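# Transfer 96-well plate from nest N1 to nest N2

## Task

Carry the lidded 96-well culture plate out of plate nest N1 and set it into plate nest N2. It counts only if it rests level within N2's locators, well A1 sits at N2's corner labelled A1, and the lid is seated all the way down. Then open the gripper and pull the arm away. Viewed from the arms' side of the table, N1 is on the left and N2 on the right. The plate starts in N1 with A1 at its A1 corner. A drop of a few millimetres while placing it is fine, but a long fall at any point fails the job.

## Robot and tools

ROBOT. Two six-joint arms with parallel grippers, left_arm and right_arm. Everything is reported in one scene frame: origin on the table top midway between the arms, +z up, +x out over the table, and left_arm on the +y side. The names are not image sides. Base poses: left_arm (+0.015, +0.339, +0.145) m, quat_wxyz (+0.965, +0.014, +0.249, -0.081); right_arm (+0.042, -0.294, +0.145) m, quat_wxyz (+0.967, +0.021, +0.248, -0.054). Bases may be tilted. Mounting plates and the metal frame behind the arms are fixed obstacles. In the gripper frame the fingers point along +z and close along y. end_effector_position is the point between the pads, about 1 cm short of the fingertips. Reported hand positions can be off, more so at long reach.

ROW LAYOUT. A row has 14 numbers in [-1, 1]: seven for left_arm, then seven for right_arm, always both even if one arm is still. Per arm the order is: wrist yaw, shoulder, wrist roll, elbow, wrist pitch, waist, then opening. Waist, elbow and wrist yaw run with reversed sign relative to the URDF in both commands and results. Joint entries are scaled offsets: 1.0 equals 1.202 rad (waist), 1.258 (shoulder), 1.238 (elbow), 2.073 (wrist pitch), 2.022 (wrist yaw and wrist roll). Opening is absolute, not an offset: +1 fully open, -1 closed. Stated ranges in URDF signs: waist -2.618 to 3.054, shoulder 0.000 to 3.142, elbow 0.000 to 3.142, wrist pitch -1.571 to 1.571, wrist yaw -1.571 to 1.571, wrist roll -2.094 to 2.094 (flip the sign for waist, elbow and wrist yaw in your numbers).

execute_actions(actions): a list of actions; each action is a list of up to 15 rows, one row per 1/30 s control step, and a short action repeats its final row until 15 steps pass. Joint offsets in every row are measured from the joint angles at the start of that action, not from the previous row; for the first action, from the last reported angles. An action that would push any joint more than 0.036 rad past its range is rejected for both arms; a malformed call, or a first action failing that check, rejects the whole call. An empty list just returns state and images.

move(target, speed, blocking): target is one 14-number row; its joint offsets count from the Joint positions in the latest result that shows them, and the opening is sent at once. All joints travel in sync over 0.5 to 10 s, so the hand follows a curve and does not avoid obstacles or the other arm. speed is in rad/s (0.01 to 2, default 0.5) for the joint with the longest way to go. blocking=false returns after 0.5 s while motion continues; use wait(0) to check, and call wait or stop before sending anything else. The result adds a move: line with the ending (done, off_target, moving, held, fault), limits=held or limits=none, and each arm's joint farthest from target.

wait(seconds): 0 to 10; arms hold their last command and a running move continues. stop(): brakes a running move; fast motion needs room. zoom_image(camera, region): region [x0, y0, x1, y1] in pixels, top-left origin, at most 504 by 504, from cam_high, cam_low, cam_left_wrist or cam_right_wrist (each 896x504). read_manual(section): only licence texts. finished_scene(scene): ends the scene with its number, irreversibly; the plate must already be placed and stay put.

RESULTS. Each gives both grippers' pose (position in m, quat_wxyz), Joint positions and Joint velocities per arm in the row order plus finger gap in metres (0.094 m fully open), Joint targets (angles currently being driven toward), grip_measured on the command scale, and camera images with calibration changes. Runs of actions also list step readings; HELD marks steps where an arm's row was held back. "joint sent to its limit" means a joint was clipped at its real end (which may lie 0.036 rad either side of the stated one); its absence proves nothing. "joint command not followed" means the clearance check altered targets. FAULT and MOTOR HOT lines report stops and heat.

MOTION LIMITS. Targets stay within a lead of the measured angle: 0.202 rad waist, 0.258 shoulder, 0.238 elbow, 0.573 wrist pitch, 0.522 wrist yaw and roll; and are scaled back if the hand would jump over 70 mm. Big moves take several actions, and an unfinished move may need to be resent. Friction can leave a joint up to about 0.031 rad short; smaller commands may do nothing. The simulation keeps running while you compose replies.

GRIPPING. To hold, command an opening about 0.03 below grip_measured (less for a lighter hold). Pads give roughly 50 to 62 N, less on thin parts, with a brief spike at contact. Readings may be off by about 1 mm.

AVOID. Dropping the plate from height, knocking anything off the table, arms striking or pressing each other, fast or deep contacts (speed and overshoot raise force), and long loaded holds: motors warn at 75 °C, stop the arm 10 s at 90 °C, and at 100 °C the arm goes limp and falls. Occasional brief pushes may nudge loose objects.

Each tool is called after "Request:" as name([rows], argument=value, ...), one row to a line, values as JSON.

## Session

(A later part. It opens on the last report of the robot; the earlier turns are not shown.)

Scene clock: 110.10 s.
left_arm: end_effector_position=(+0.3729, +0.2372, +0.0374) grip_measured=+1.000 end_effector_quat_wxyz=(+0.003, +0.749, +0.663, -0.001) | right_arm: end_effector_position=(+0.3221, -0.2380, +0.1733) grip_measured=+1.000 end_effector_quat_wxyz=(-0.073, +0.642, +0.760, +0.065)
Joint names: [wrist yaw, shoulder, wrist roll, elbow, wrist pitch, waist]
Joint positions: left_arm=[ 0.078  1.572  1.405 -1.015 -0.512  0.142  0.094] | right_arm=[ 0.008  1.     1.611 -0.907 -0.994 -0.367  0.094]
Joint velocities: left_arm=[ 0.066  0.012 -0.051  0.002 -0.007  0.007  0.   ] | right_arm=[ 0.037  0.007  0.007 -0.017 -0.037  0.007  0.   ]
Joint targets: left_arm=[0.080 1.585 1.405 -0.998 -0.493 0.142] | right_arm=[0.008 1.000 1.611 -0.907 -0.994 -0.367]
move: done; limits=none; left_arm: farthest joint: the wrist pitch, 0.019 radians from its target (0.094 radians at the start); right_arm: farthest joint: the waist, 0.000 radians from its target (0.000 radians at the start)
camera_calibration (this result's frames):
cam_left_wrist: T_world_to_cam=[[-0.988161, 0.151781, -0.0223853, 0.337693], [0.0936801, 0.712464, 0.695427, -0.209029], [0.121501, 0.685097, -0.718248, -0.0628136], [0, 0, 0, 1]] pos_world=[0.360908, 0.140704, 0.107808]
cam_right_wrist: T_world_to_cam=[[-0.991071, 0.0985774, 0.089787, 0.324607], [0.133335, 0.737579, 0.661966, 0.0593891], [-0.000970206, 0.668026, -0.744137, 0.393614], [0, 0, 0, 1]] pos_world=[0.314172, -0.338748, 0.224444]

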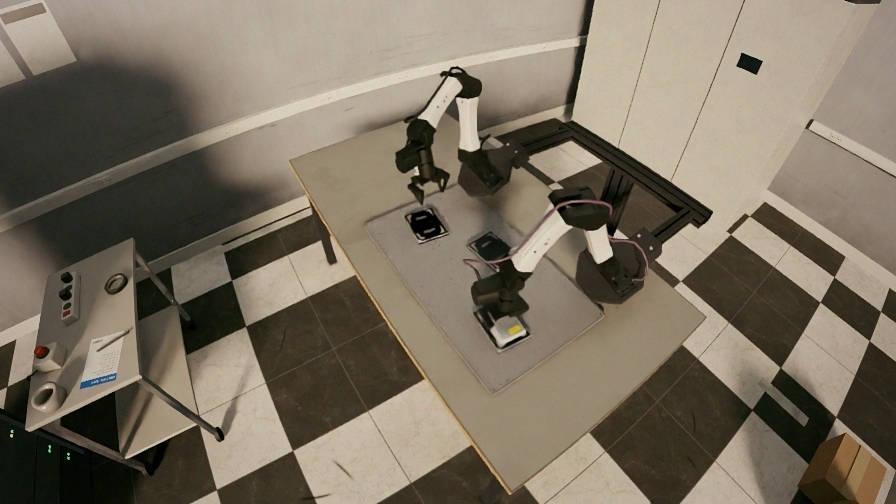

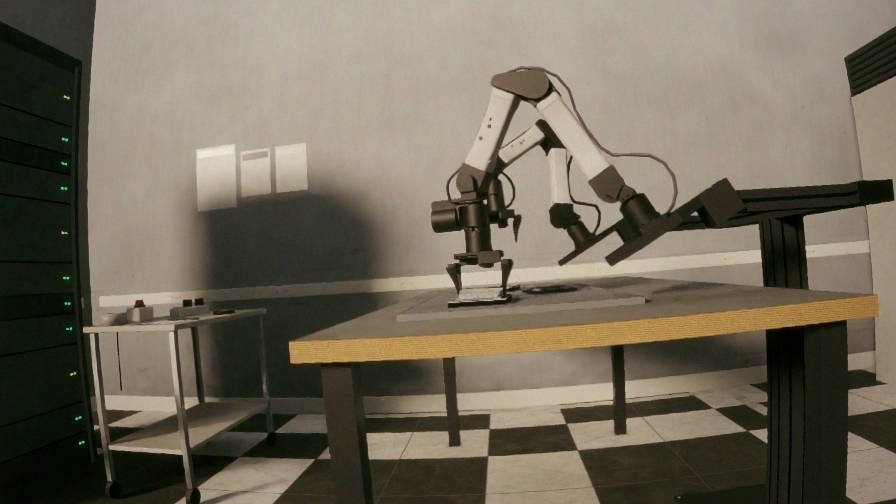

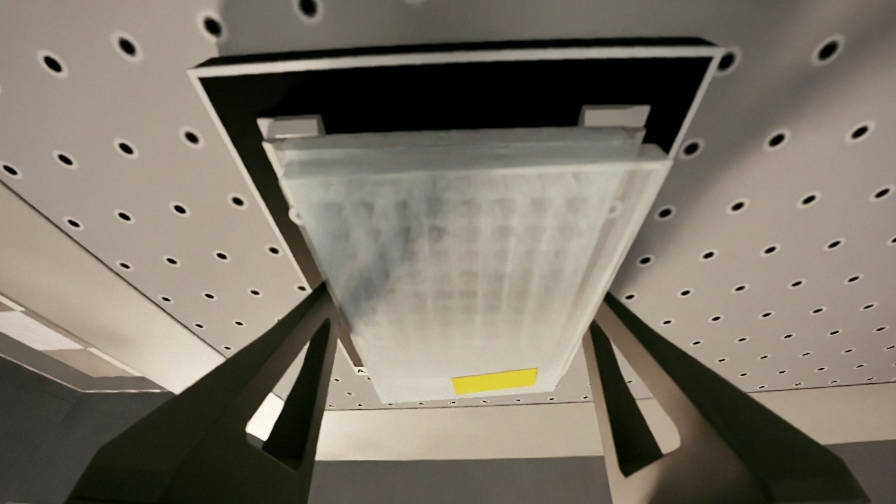

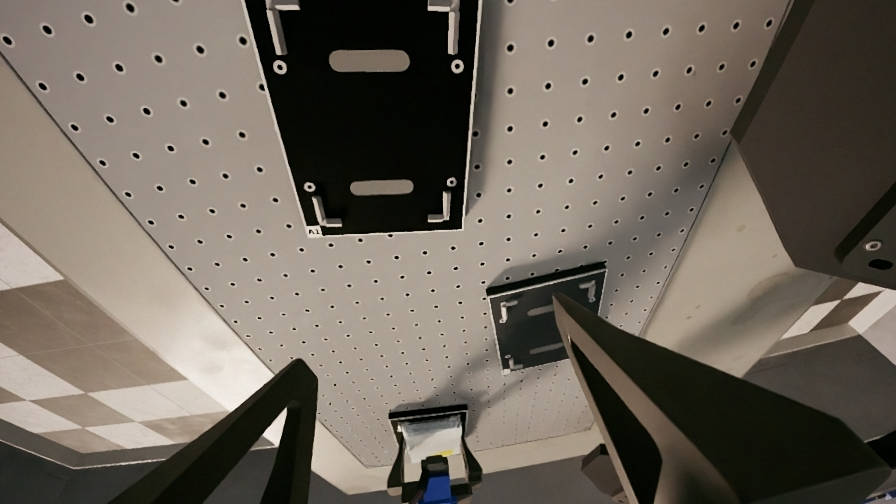

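Request:
zoom_image(camera="cam_left_wrist", region=[230, 60, 730, 420])

Region (230, 60, 730, 420) of cam_left_wrist's 896x504 image, scaled by 1.008, with more detail than that image has; it fills the top 363 rows of this view, and the rest is white.

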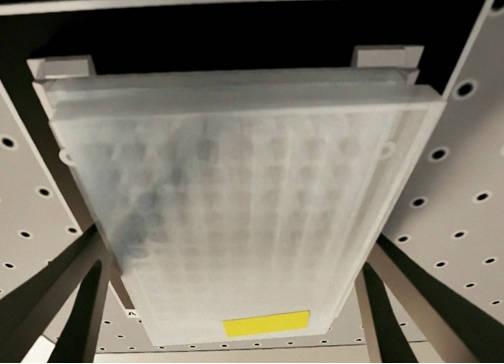

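Request:
move(target=[0,-0.052,0,-0.035,-0.047,0,1,0,0,0,0,0,0,1], speed=0.1)

Request:
zoom_image(camera="cam_low", region=[420, 230, 560, 320])

Scene clock: 120.27 s.
left_arm: end_effector_position=(+0.3707, +0.2393, +0.0544) grip_measured=+1.000 end_effector_quat_wxyz=(-0.005, +0.750, +0.662, -0.005) | right_arm: end_effector_position=(+0.3221, -0.2380, +0.1733) grip_measured=+1.000 end_effector_quat_wxyz=(-0.073, +0.642, +0.760, +0.065)
Joint names: [wrist yaw, shoulder, wrist roll, elbow, wrist pitch, waist]
Joint positions: left_arm=[ 0.078  1.529  1.405 -1.038 -0.597  0.142  0.094] | right_arm=[ 0.008  1.     1.611 -0.907 -0.994 -0.367  0.094]
Joint velocities: left_arm=[ 0.037 -0.007  0.066  0.002 -0.037 -0.007  0.   ] | right_arm=[ 0.125 -0.007 -0.022  0.002  0.022 -0.007  0.   ]
Joint targets: left_arm=[0.078 1.506 1.405 -1.058 -0.610 0.142] | right_arm=[0.008 1.000 1.611 -0.907 -0.994 -0.367]
move: off_target (left_arm); limits=none; left_arm: farthest joint: the shoulder, 0.022 radians from its target (0.065 radians at the start); right_arm: farthest joint: the waist, 0.000 radians from its target (0.000 radians at the start)
camera_calibration (this result's frames):
cam_left_wrist: T_world_to_cam=[[-0.988165, 0.153335, -0.00430491, 0.334204], [0.106931, 0.708697, 0.697362, -0.226291], [0.109981, 0.688648, -0.716706, -0.0484291], [0, 0, 0, 1]] pos_world=[0.359772, 0.142477, 0.124536]
cam_right_wrist: T_world_to_cam=[[-0.991071, 0.0985774, 0.089787, 0.324607], [0.133335, 0.737579, 0.661966, 0.0593891], [-0.000970206, 0.668026, -0.744137, 0.393614], [0, 0, 0, 1]] pos_world=[0.314172, -0.338748, 0.224444]

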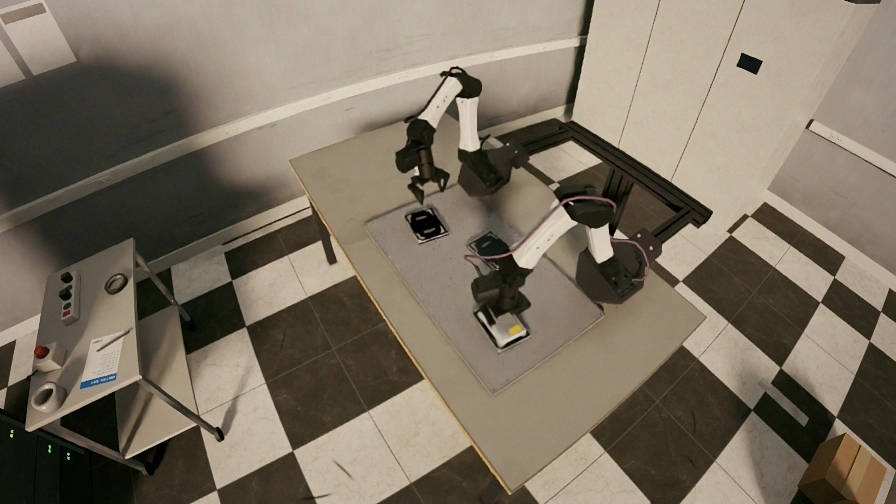

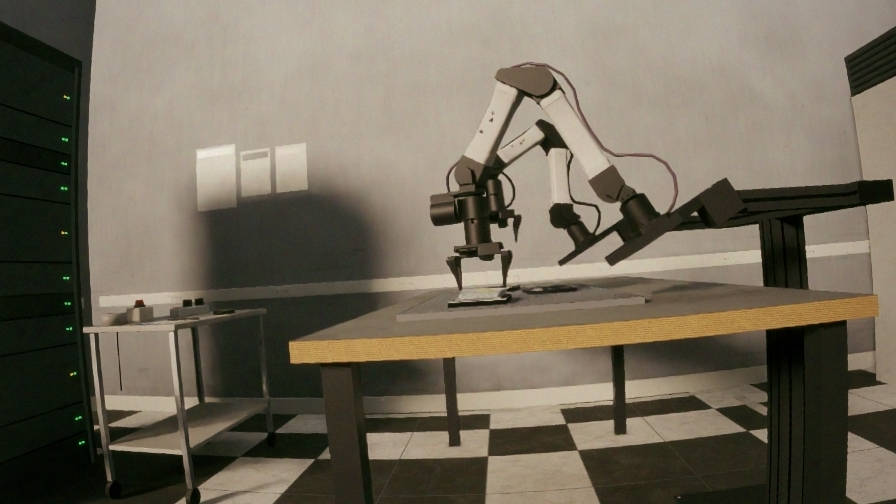

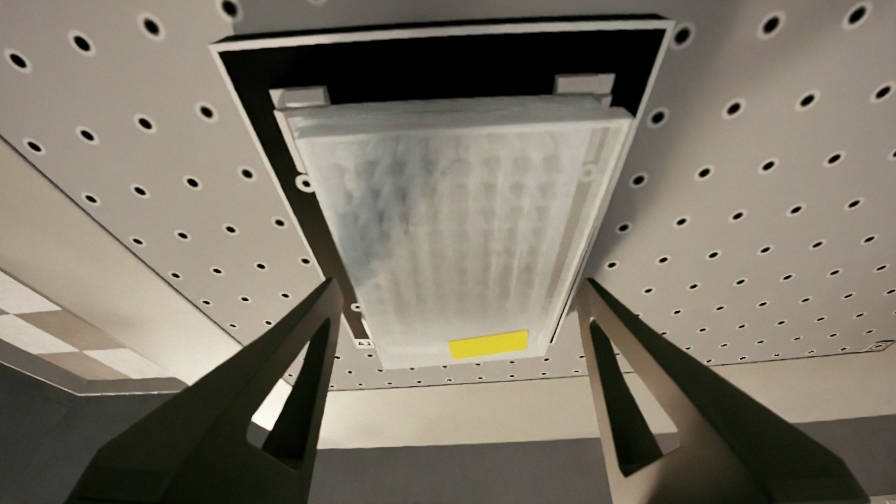

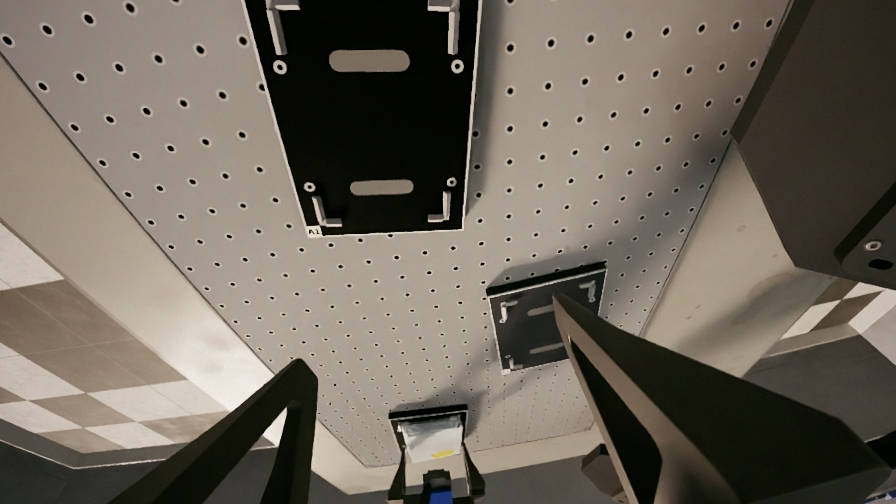

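Region (420, 230, 560, 320) of cam_low's 896x504 image, scaled by 3.600, with more detail than that image has; it fills the top 324 rows of this view, and the rest is white.

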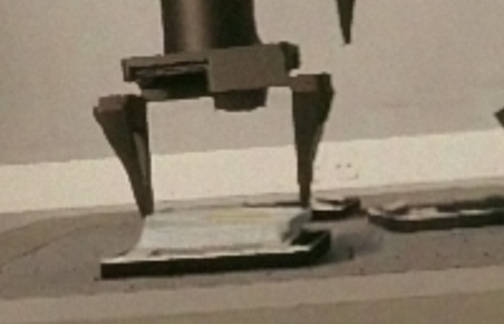

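Request:
zoom_image(camera="cam_left_wrist", region=[250, 70, 500, 220])

Request:
zoom_image(camera="cam_left_wrist", region=[480, 60, 730, 300])

Request:
zoom_image(camera="cam_right_wrist", region=[370, 390, 500, 504])

Region (250, 70, 500, 220) of cam_left_wrist's 896x504 image, scaled by 2.016, with more detail than that image has; it fills the top 302 rows of this view, and the rest is white.

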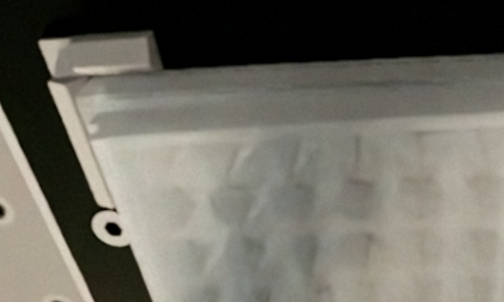

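Region (480, 60, 730, 300) of cam_left_wrist's 896x504 image, scaled by 2.016, with more detail than that image has; it fills the top 484 rows of this view, and the rest is white.

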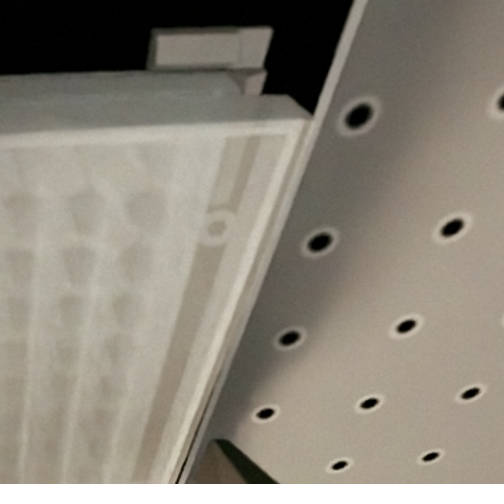

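Region (370, 390, 500, 504) of cam_right_wrist's 896x504 image, scaled by 3.877, with more detail than that image has; it fills the top 442 rows of this view, and the rest is white.

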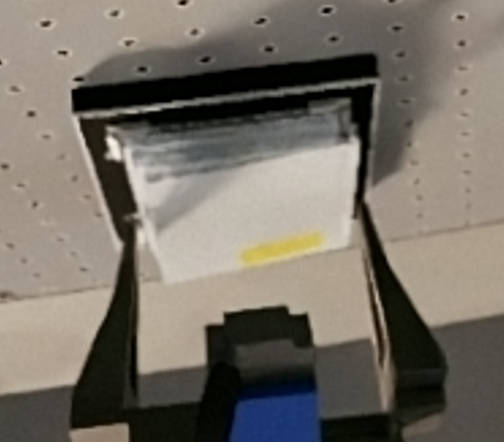

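Request:
move(target=[0,-0.07,0,-0.04,-0.06,0,1,0,0,0,0,0,0,1], speed=0.3)

Scene clock: 141.10 s.
left_arm: end_effector_position=(+0.3690, +0.2422, +0.0820) grip_measured=+1.000 end_effector_quat_wxyz=(-0.008, +0.750, +0.662, -0.008) | right_arm: end_effector_position=(+0.3221, -0.2380, +0.1733) grip_measured=+1.000 end_effector_quat_wxyz=(-0.073, +0.642, +0.760, +0.065)
Joint names: [wrist yaw, shoulder, wrist roll, elbow, wrist pitch, waist]
Joint positions: left_arm=[ 0.078  1.458  1.405 -1.071 -0.709  0.142  0.094] | right_arm=[ 0.008  1.     1.611 -0.907 -0.994 -0.367  0.094]
Joint velocities: left_arm=[-0.007 -0.017 -0.066 -0.027 -0.051 -0.012  0.   ] | right_arm=[ 0.007 -0.007 -0.037 -0.012 -0.051  0.007  0.   ]
Joint targets: left_arm=[0.078 1.440 1.405 -1.087 -0.721 0.142] | right_arm=[0.008 1.000 1.611 -0.907 -0.994 -0.367]
move: done; limits=none; left_arm: farthest joint: the shoulder, 0.017 radians from its target (0.088 radians at the start); right_arm: farthest joint: the waist, 0.000 radians from its target (0.000 radians at the start)
camera_calibration (this result's frames):
cam_left_wrist: T_world_to_cam=[[-0.98806, 0.154015, 0.00398403, 0.331316], [0.113014, 0.706961, 0.698165, -0.249268], [0.104711, 0.690279, -0.715926, -0.0289686], [0, 0, 0, 1]] pos_world=[0.358564, 0.145191, 0.151971]
cam_right_wrist: T_world_to_cam=[[-0.991071, 0.0985774, 0.089787, 0.324607], [0.133335, 0.737579, 0.661966, 0.0593891], [-0.000970206, 0.668026, -0.744137, 0.393614], [0, 0, 0, 1]] pos_world=[0.314172, -0.338748, 0.224444]

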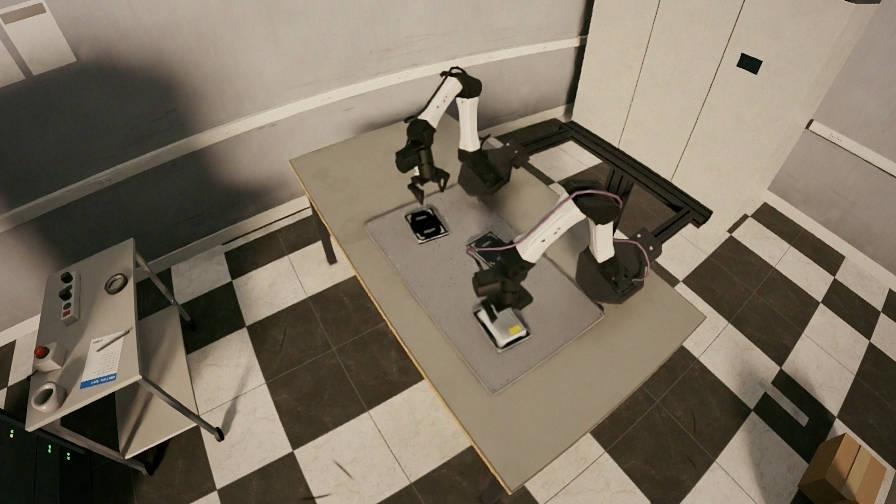

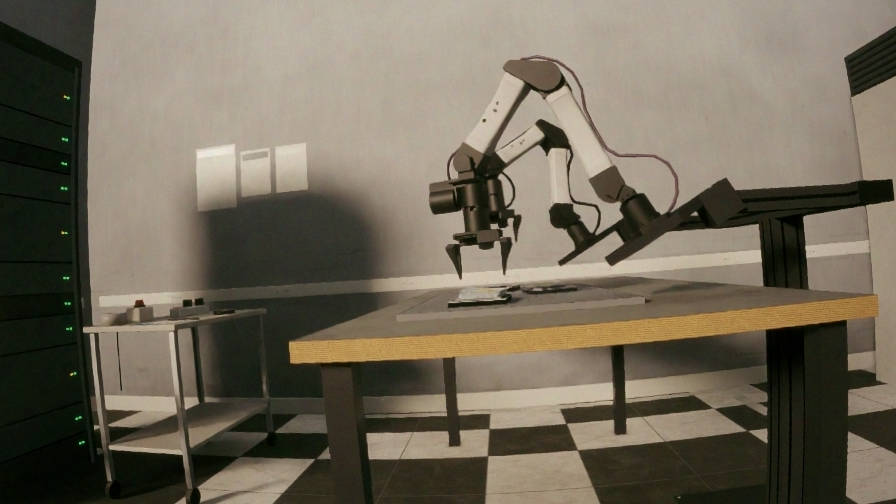

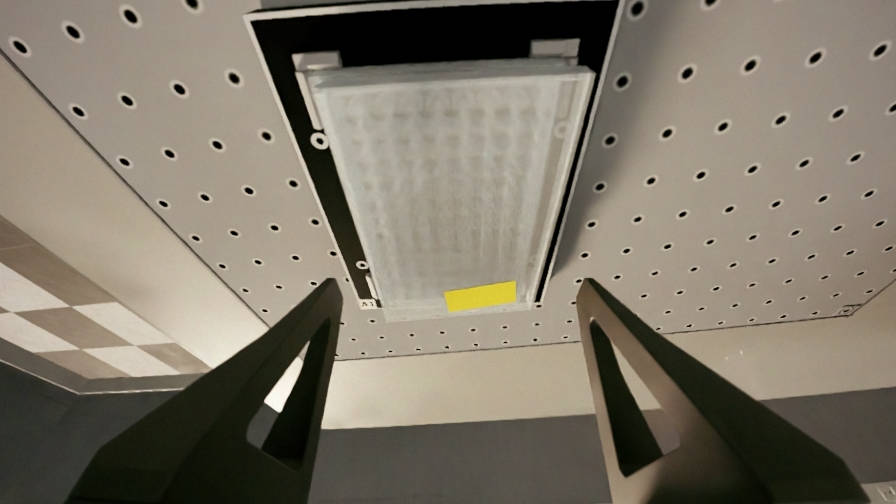

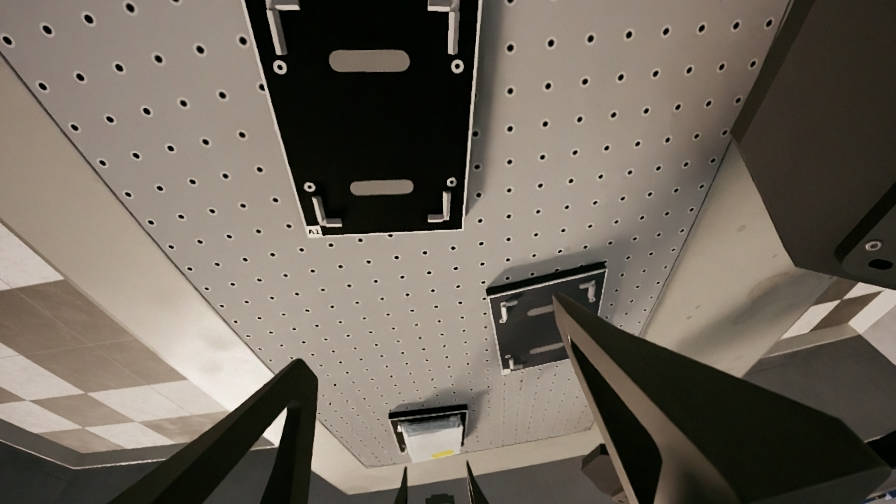

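Request:
move(target=[0.021,-0.198,-0.03,0.245,0.0345,0.07,-1,0,0,0,0,0,0,1], speed=0.5)

Scene clock: 146.80 s.
left_arm: end_effector_position=(+0.2996, +0.2467, +0.0874) grip_measured=-0.976 end_effector_quat_wxyz=(-0.008, +0.753, +0.658, -0.007) | right_arm: end_effector_position=(+0.3221, -0.2380, +0.1733) grip_measured=+1.000 end_effector_quat_wxyz=(-0.073, +0.642, +0.760, +0.065)
Joint names: [wrist yaw, shoulder, wrist roll, elbow, wrist pitch, waist]
Joint positions: left_arm=[ 0.112  1.231  1.35  -0.782 -0.652  0.216  0.001] | right_arm=[ 0.008  1.     1.611 -0.907 -0.994 -0.367  0.094]
Joint velocities: left_arm=[-0.022  0.002 -0.007 -0.002  0.051  0.002 -0.001] | right_arm=[ 0.051  0.012 -0.022 -0.002 -0.007 -0.007  0.   ]
Joint targets: left_arm=[0.121 1.209 1.344 -0.768 -0.637 0.226] | right_arm=[0.008 1.000 1.611 -0.907 -0.994 -0.367]
move: off_target (left_arm); limits=none; left_arm: farthest joint: the shoulder, 0.022 radians from its target (0.249 radians at the start); right_arm: farthest joint: the waist, 0.000 radians from its target (0.000 radians at the start)
camera_calibration (this result's frames):
cam_left_wrist: T_world_to_cam=[[-0.986297, 0.164961, 0.00231624, 0.258955], [0.119769, 0.706298, 0.697709, -0.250235], [0.113459, 0.688426, -0.716377, -0.0231509], [0, 0, 0, 1]] pos_world=[0.288004, 0.149961, 0.157406]
cam_right_wrist: T_world_to_cam=[[-0.991071, 0.0985774, 0.089787, 0.324607], [0.133335, 0.737579, 0.661966, 0.0593891], [-0.000970206, 0.668026, -0.744137, 0.393614], [0, 0, 0, 1]] pos_world=[0.314172, -0.338748, 0.224444]

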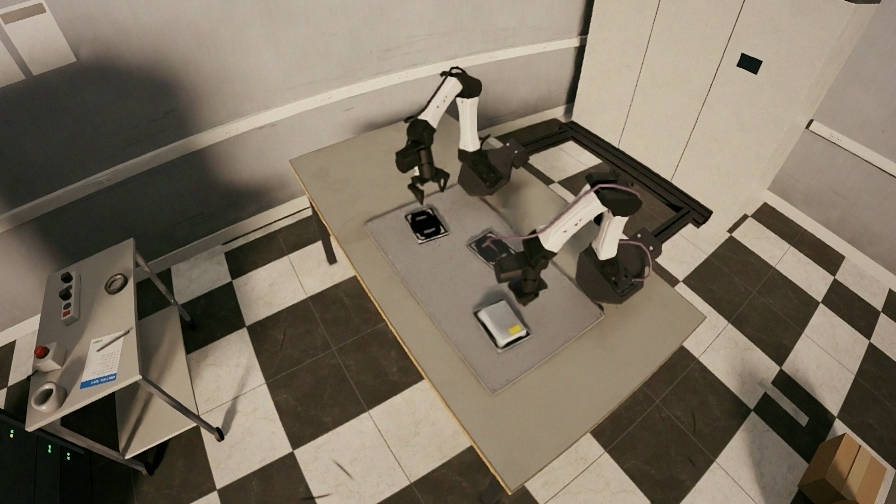

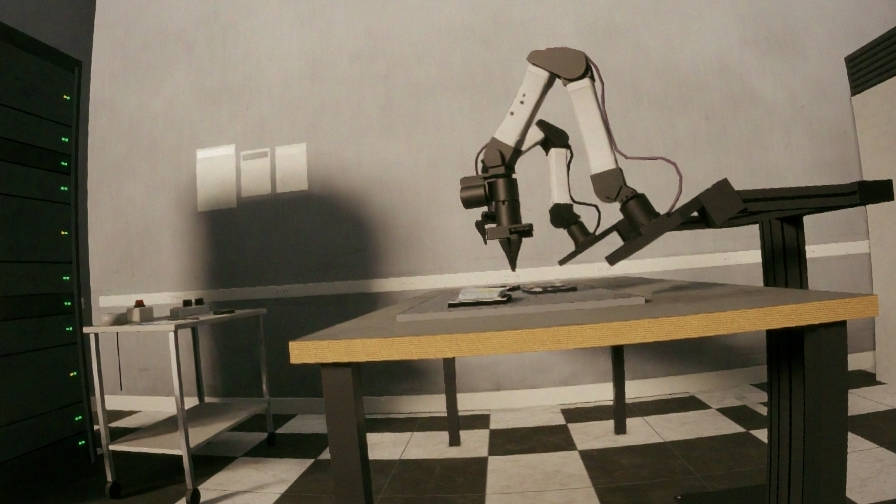

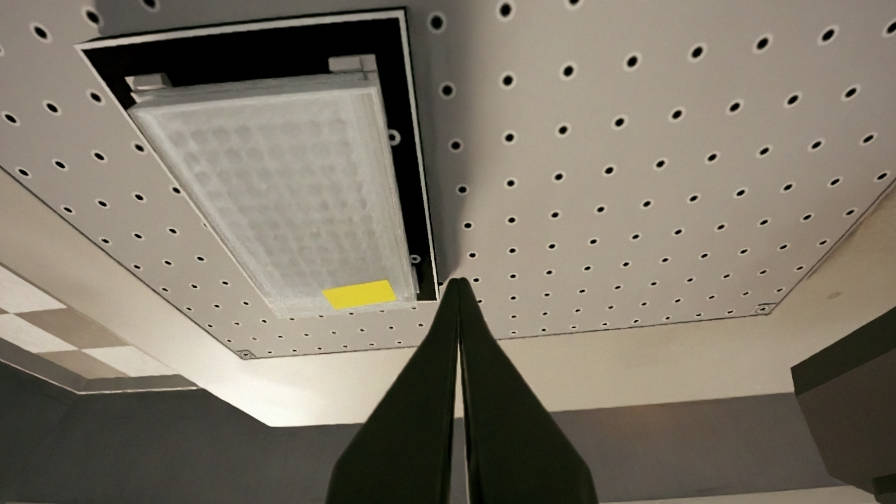

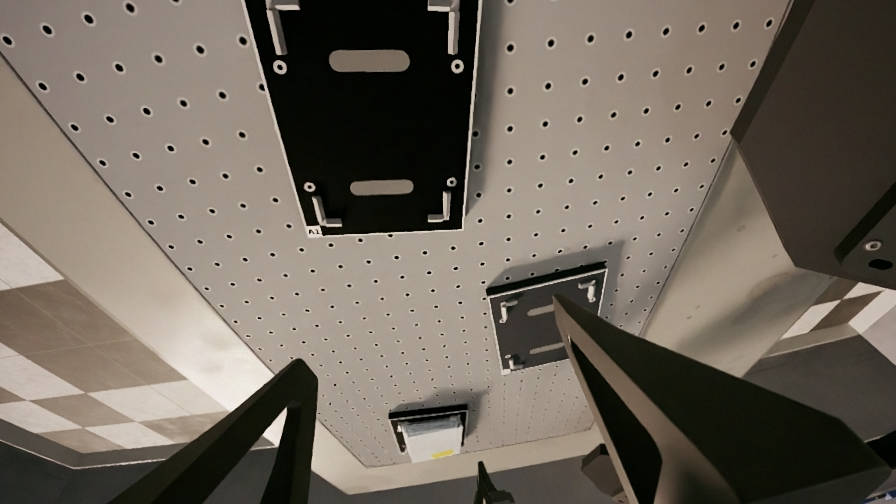

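Request:
zoom_image(camera="cam_left_wrist", region=[70, 0, 470, 340])

Region (70, 0, 470, 340) of cam_left_wrist's 896x504 image, scaled by 1.260, with more detail than that image has; it fills the top 428 rows of this view, and the rest is white.

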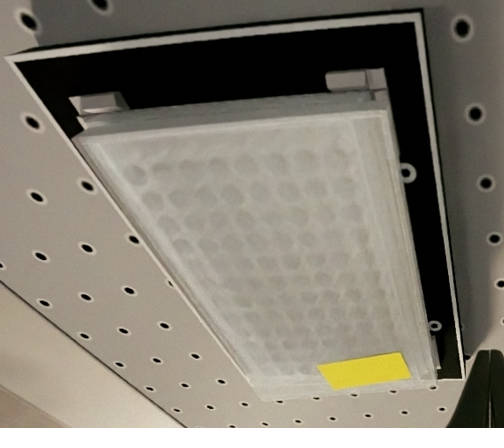

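Request:
move(target=[0,0.1126,0,0.0735,0.1187,-0.0175,-1,0,0,0,0,0,0,1], speed=0.3)

Scene clock: 157.33 s.
left_arm: end_effector_position=(+0.3014, +0.2445, +0.0443) grip_measured=-0.976 end_effector_quat_wxyz=(+0.002, +0.749, +0.662, +0.001) | right_arm: end_effector_position=(+0.3221, -0.2380, +0.1733) grip_measured=+1.000 end_effector_quat_wxyz=(-0.073, +0.642, +0.760, +0.065)
Joint names: [wrist yaw, shoulder, wrist roll, elbow, wrist pitch, waist]
Joint positions: left_arm=[ 0.112  1.359  1.35  -0.706 -0.42   0.205  0.001] | right_arm=[ 0.008  1.     1.611 -0.907 -0.994 -0.367  0.094]
Joint velocities: left_arm=[ 0.022 -0.002 -0.022 -0.007 -0.037  0.022 -0.001] | right_arm=[ 0.081 -0.007  0.007  0.002 -0.022  0.012  0.   ]
Joint targets: left_arm=[0.112 1.373 1.350 -0.691 -0.406 0.195] | right_arm=[0.008 1.000 1.611 -0.907 -0.994 -0.367]
move: done; limits=none; left_arm: farthest joint: the elbow, 0.015 radians from its target (0.091 radians at the start); right_arm: farthest joint: the waist, 0.000 radians from its target (0.000 radians at the start)
camera_calibration (this result's frames):
cam_left_wrist: T_world_to_cam=[[-0.988099, 0.151924, -0.0240662, 0.266087], [0.0921925, 0.710175, 0.697962, -0.211428], [0.123128, 0.687437, -0.71573, -0.0553361], [0, 0, 0, 1]] pos_world=[0.289226, 0.147766, 0.114367]
cam_right_wrist: T_world_to_cam=[[-0.991071, 0.0985774, 0.089787, 0.324607], [0.133335, 0.737579, 0.661966, 0.0593891], [-0.000970206, 0.668026, -0.744137, 0.393614], [0, 0, 0, 1]] pos_world=[0.314172, -0.338748, 0.224444]

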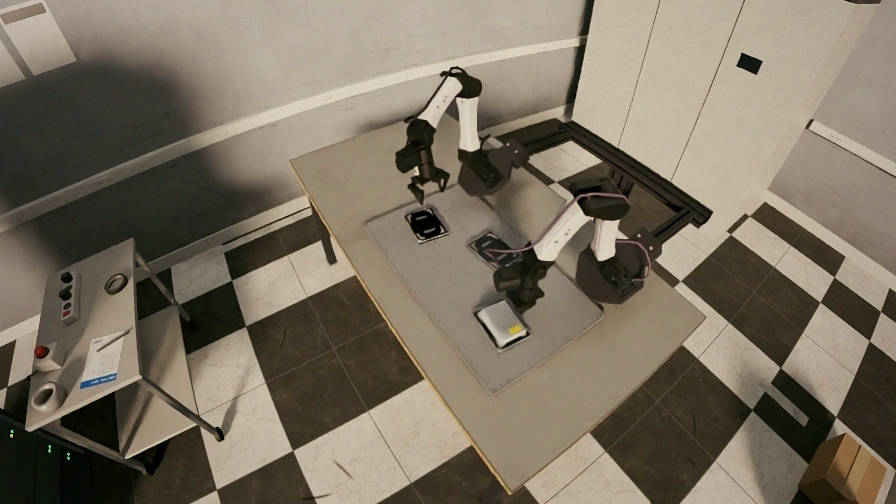

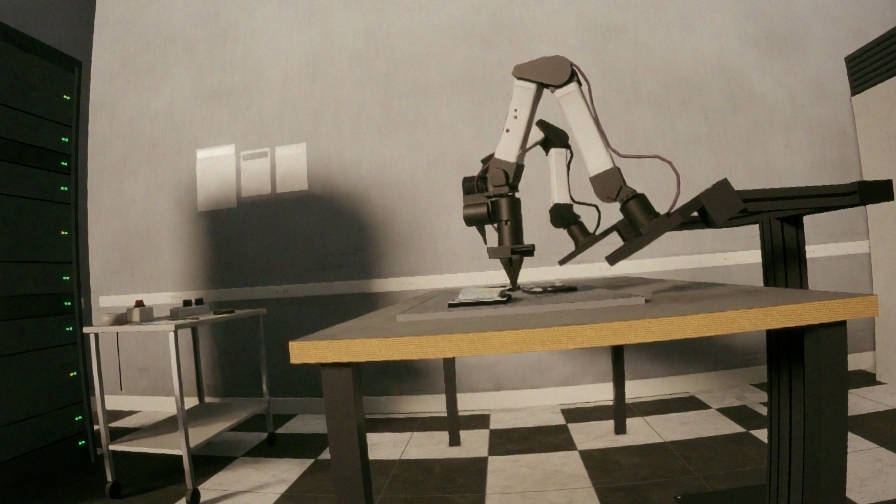

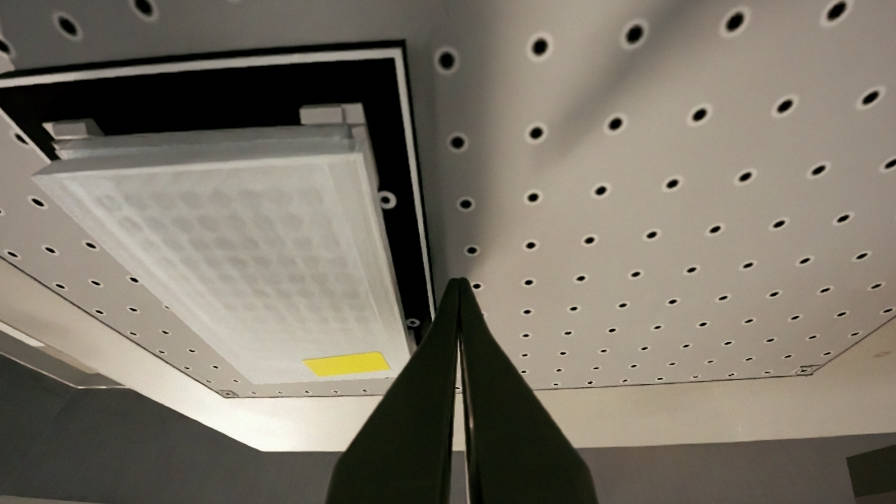

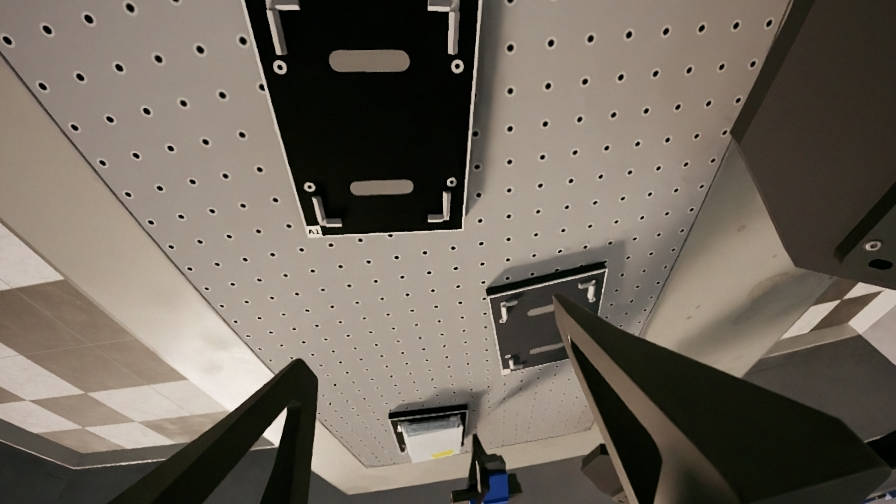

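Request:
move(target=[0,0.05,0,-0.08,-0.022,0,-1,0,0,0,0,0,0,1], speed=0.1)

Scene clock: 164.10 s.
left_arm: end_effector_position=(+0.3185, +0.2385, +0.0458) grip_measured=-0.976 end_effector_quat_wxyz=(+0.002, +0.749, +0.662, +0.001) | right_arm: end_effector_position=(+0.3221, -0.2380, +0.1733) grip_measured=+1.000 end_effector_quat_wxyz=(-0.073, +0.642, +0.760, +0.065)
Joint names: [wrist yaw, shoulder, wrist roll, elbow, wrist pitch, waist]
Joint positions: left_arm=[ 0.112  1.406  1.35  -0.785 -0.453  0.205  0.001] | right_arm=[ 0.008  1.     1.611 -0.907 -0.994 -0.367  0.094]
Joint velocities: left_arm=[-0.022 -0.012  0.051  0.017  0.007  0.017 -0.   ] | right_arm=[ 0.066  0.002 -0.022  0.002 -0.007  0.002  0.   ]
Joint targets: left_arm=[0.112 1.422 1.350 -0.805 -0.465 0.205] | right_arm=[0.008 1.000 1.611 -0.907 -0.994 -0.367]
move: done; limits=none; left_arm: farthest joint: the elbow, 0.020 radians from its target (0.099 radians at the start); right_arm: farthest joint: the waist, 0.000 radians from its target (0.000 radians at the start)
camera_calibration (this result's frames):
cam_left_wrist: T_world_to_cam=[[-0.988099, 0.151924, -0.0240662, 0.283966], [0.0921925, 0.710175, 0.697962, -0.209845], [0.123128, 0.687437, -0.71573, -0.0522524], [0, 0, 0, 1]] pos_world=[0.306367, 0.141805, 0.115899]
cam_right_wrist: T_world_to_cam=[[-0.991071, 0.0985774, 0.089787, 0.324607], [0.133335, 0.737579, 0.661966, 0.0593891], [-0.000970206, 0.668026, -0.744137, 0.393614], [0, 0, 0, 1]] pos_world=[0.314172, -0.338748, 0.224444]

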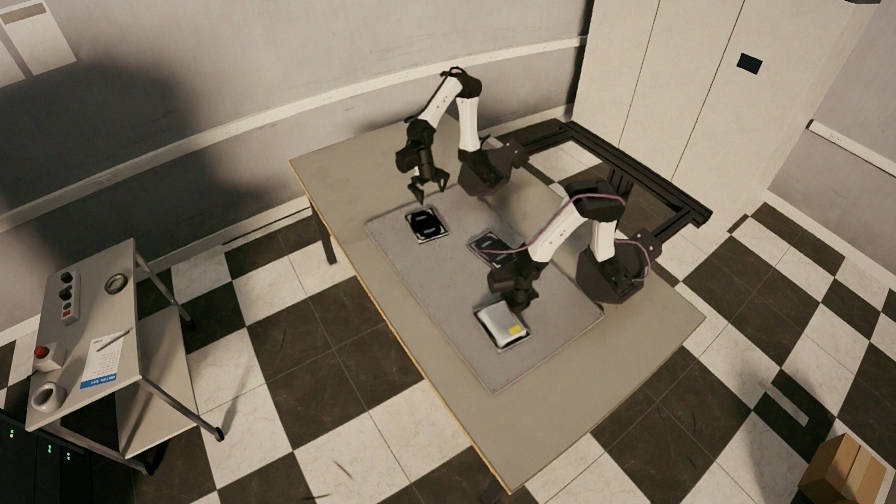

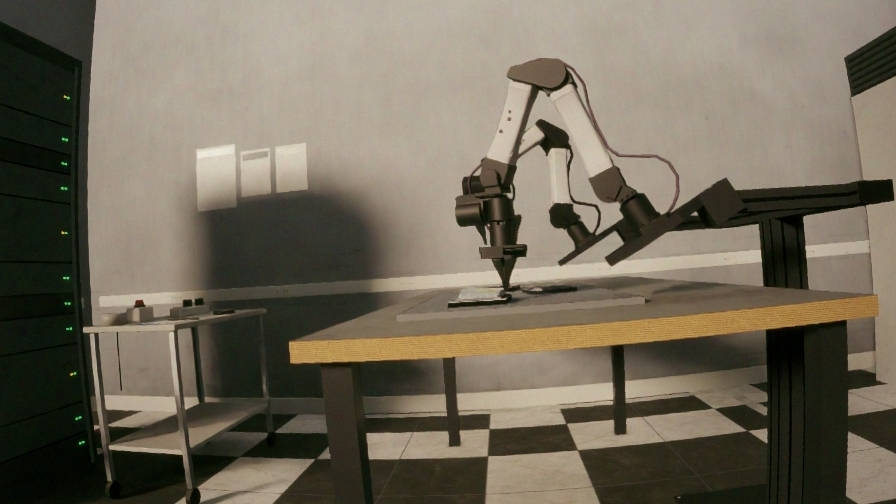

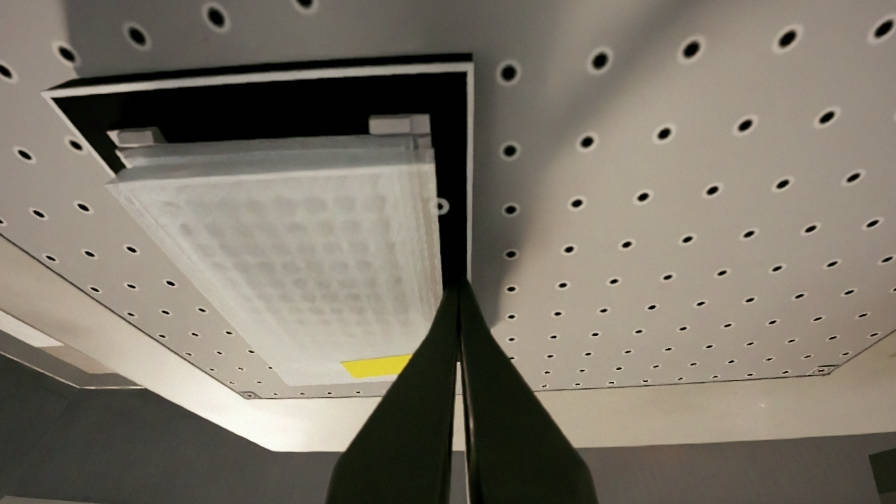

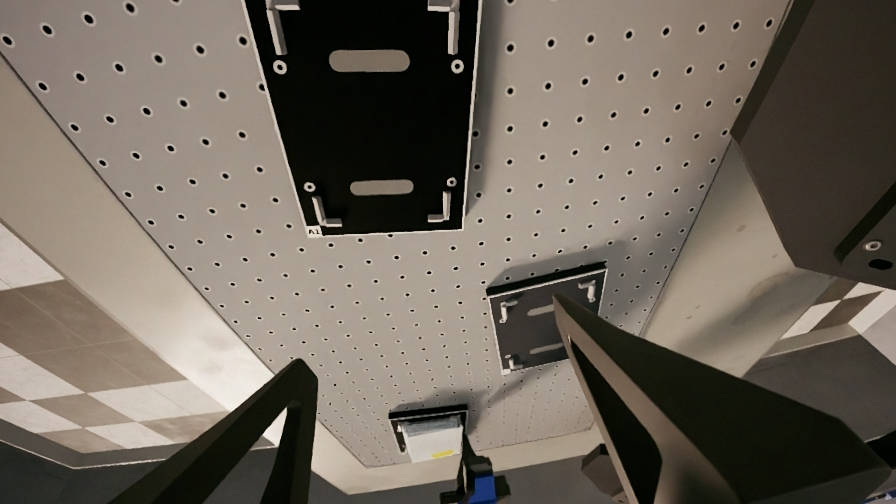

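Request:
move(target=[0,0.05,0,-0.055,-0.012,0,-1,0,0,0,0,0,0,1], speed=0.05)

Scene clock: 169.73 s.
left_arm: end_effector_position=(+0.3255, +0.2355, +0.0415) grip_measured=-0.976 end_effector_quat_wxyz=(-0.005, +0.750, +0.662, -0.003) | right_arm: end_effector_position=(+0.3221, -0.2380, +0.1733) grip_measured=+1.000 end_effector_quat_wxyz=(-0.073, +0.642, +0.760, +0.065)
Joint names: [wrist yaw, shoulder, wrist roll, elbow, wrist pitch, waist]
Joint positions: left_arm=[ 0.112  1.453  1.35  -0.832 -0.468  0.205  0.001] | right_arm=[ 0.008  1.     1.611 -0.907 -0.994 -0.367  0.094]
Joint velocities: left_arm=[ 0.037 -0.002  0.022 -0.017 -0.066 -0.007 -0.001] | right_arm=[-0.037 -0.002  0.007 -0.012 -0.066 -0.002  0.   ]
Joint targets: left_arm=[0.112 1.469 1.350 -0.853 -0.478 0.205] | right_arm=[0.008 1.000 1.611 -0.907 -0.994 -0.367]
move: off_target (left_arm); limits=none; left_arm: farthest joint: the elbow, 0.021 radians from its target (0.068 radians at the start); right_arm: farthest joint: the waist, 0.000 radians from its target (0.000 radians at the start)
camera_calibration (this result's frames):
cam_left_wrist: T_world_to_cam=[[-0.988065, 0.153824, -0.00806318, 0.290069], [0.10422, 0.70615, 0.70035, -0.208357], [0.113424, 0.691151, -0.713754, -0.051965], [0, 0, 0, 1]] pos_world=[0.314216, 0.138427, 0.111171]
cam_right_wrist: T_world_to_cam=[[-0.991071, 0.0985774, 0.089787, 0.324607], [0.133335, 0.737579, 0.661966, 0.0593891], [-0.000970206, 0.668026, -0.744137, 0.393614], [0, 0, 0, 1]] pos_world=[0.314172, -0.338748, 0.224444]

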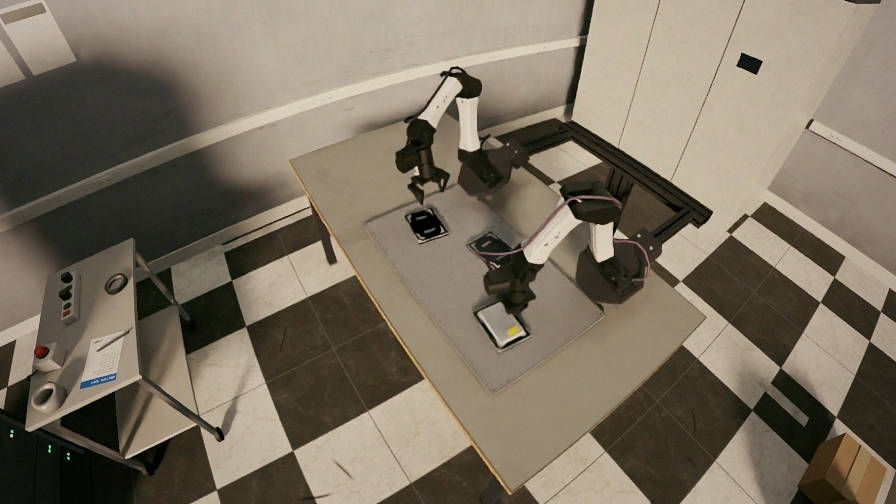

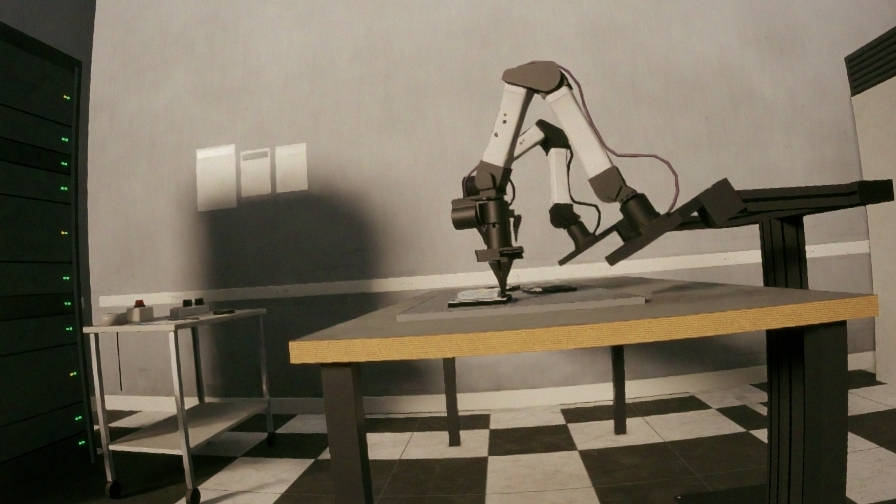

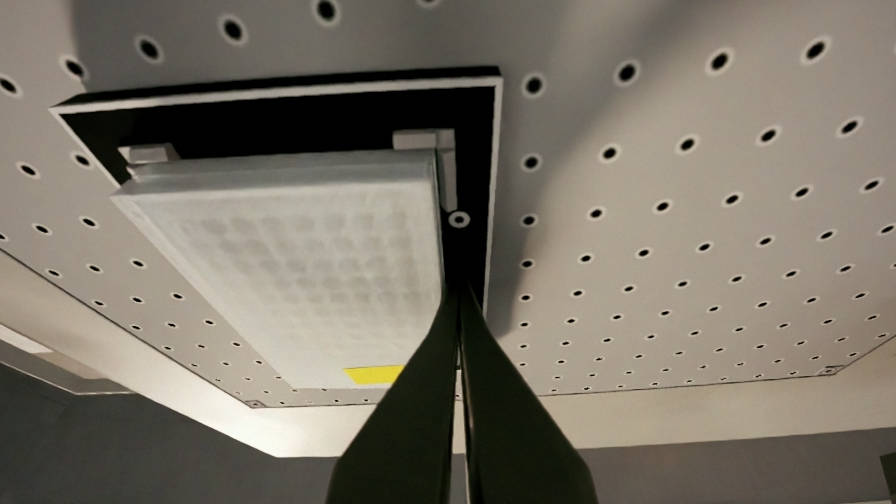

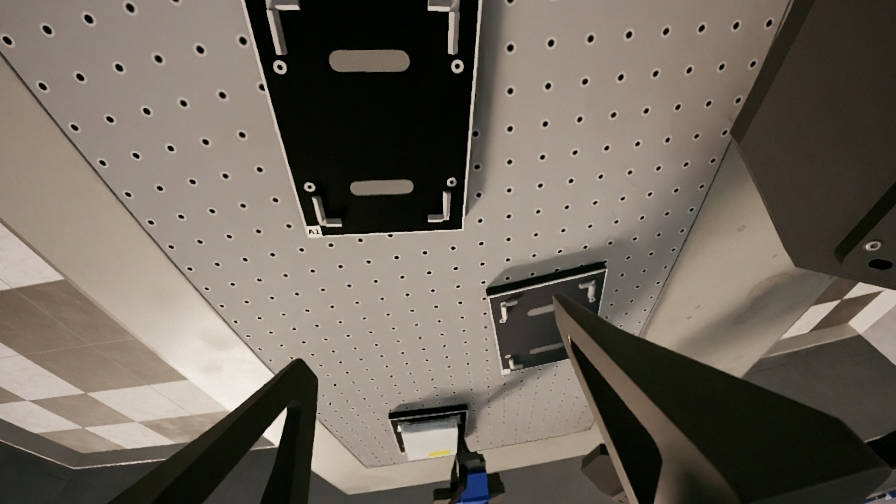

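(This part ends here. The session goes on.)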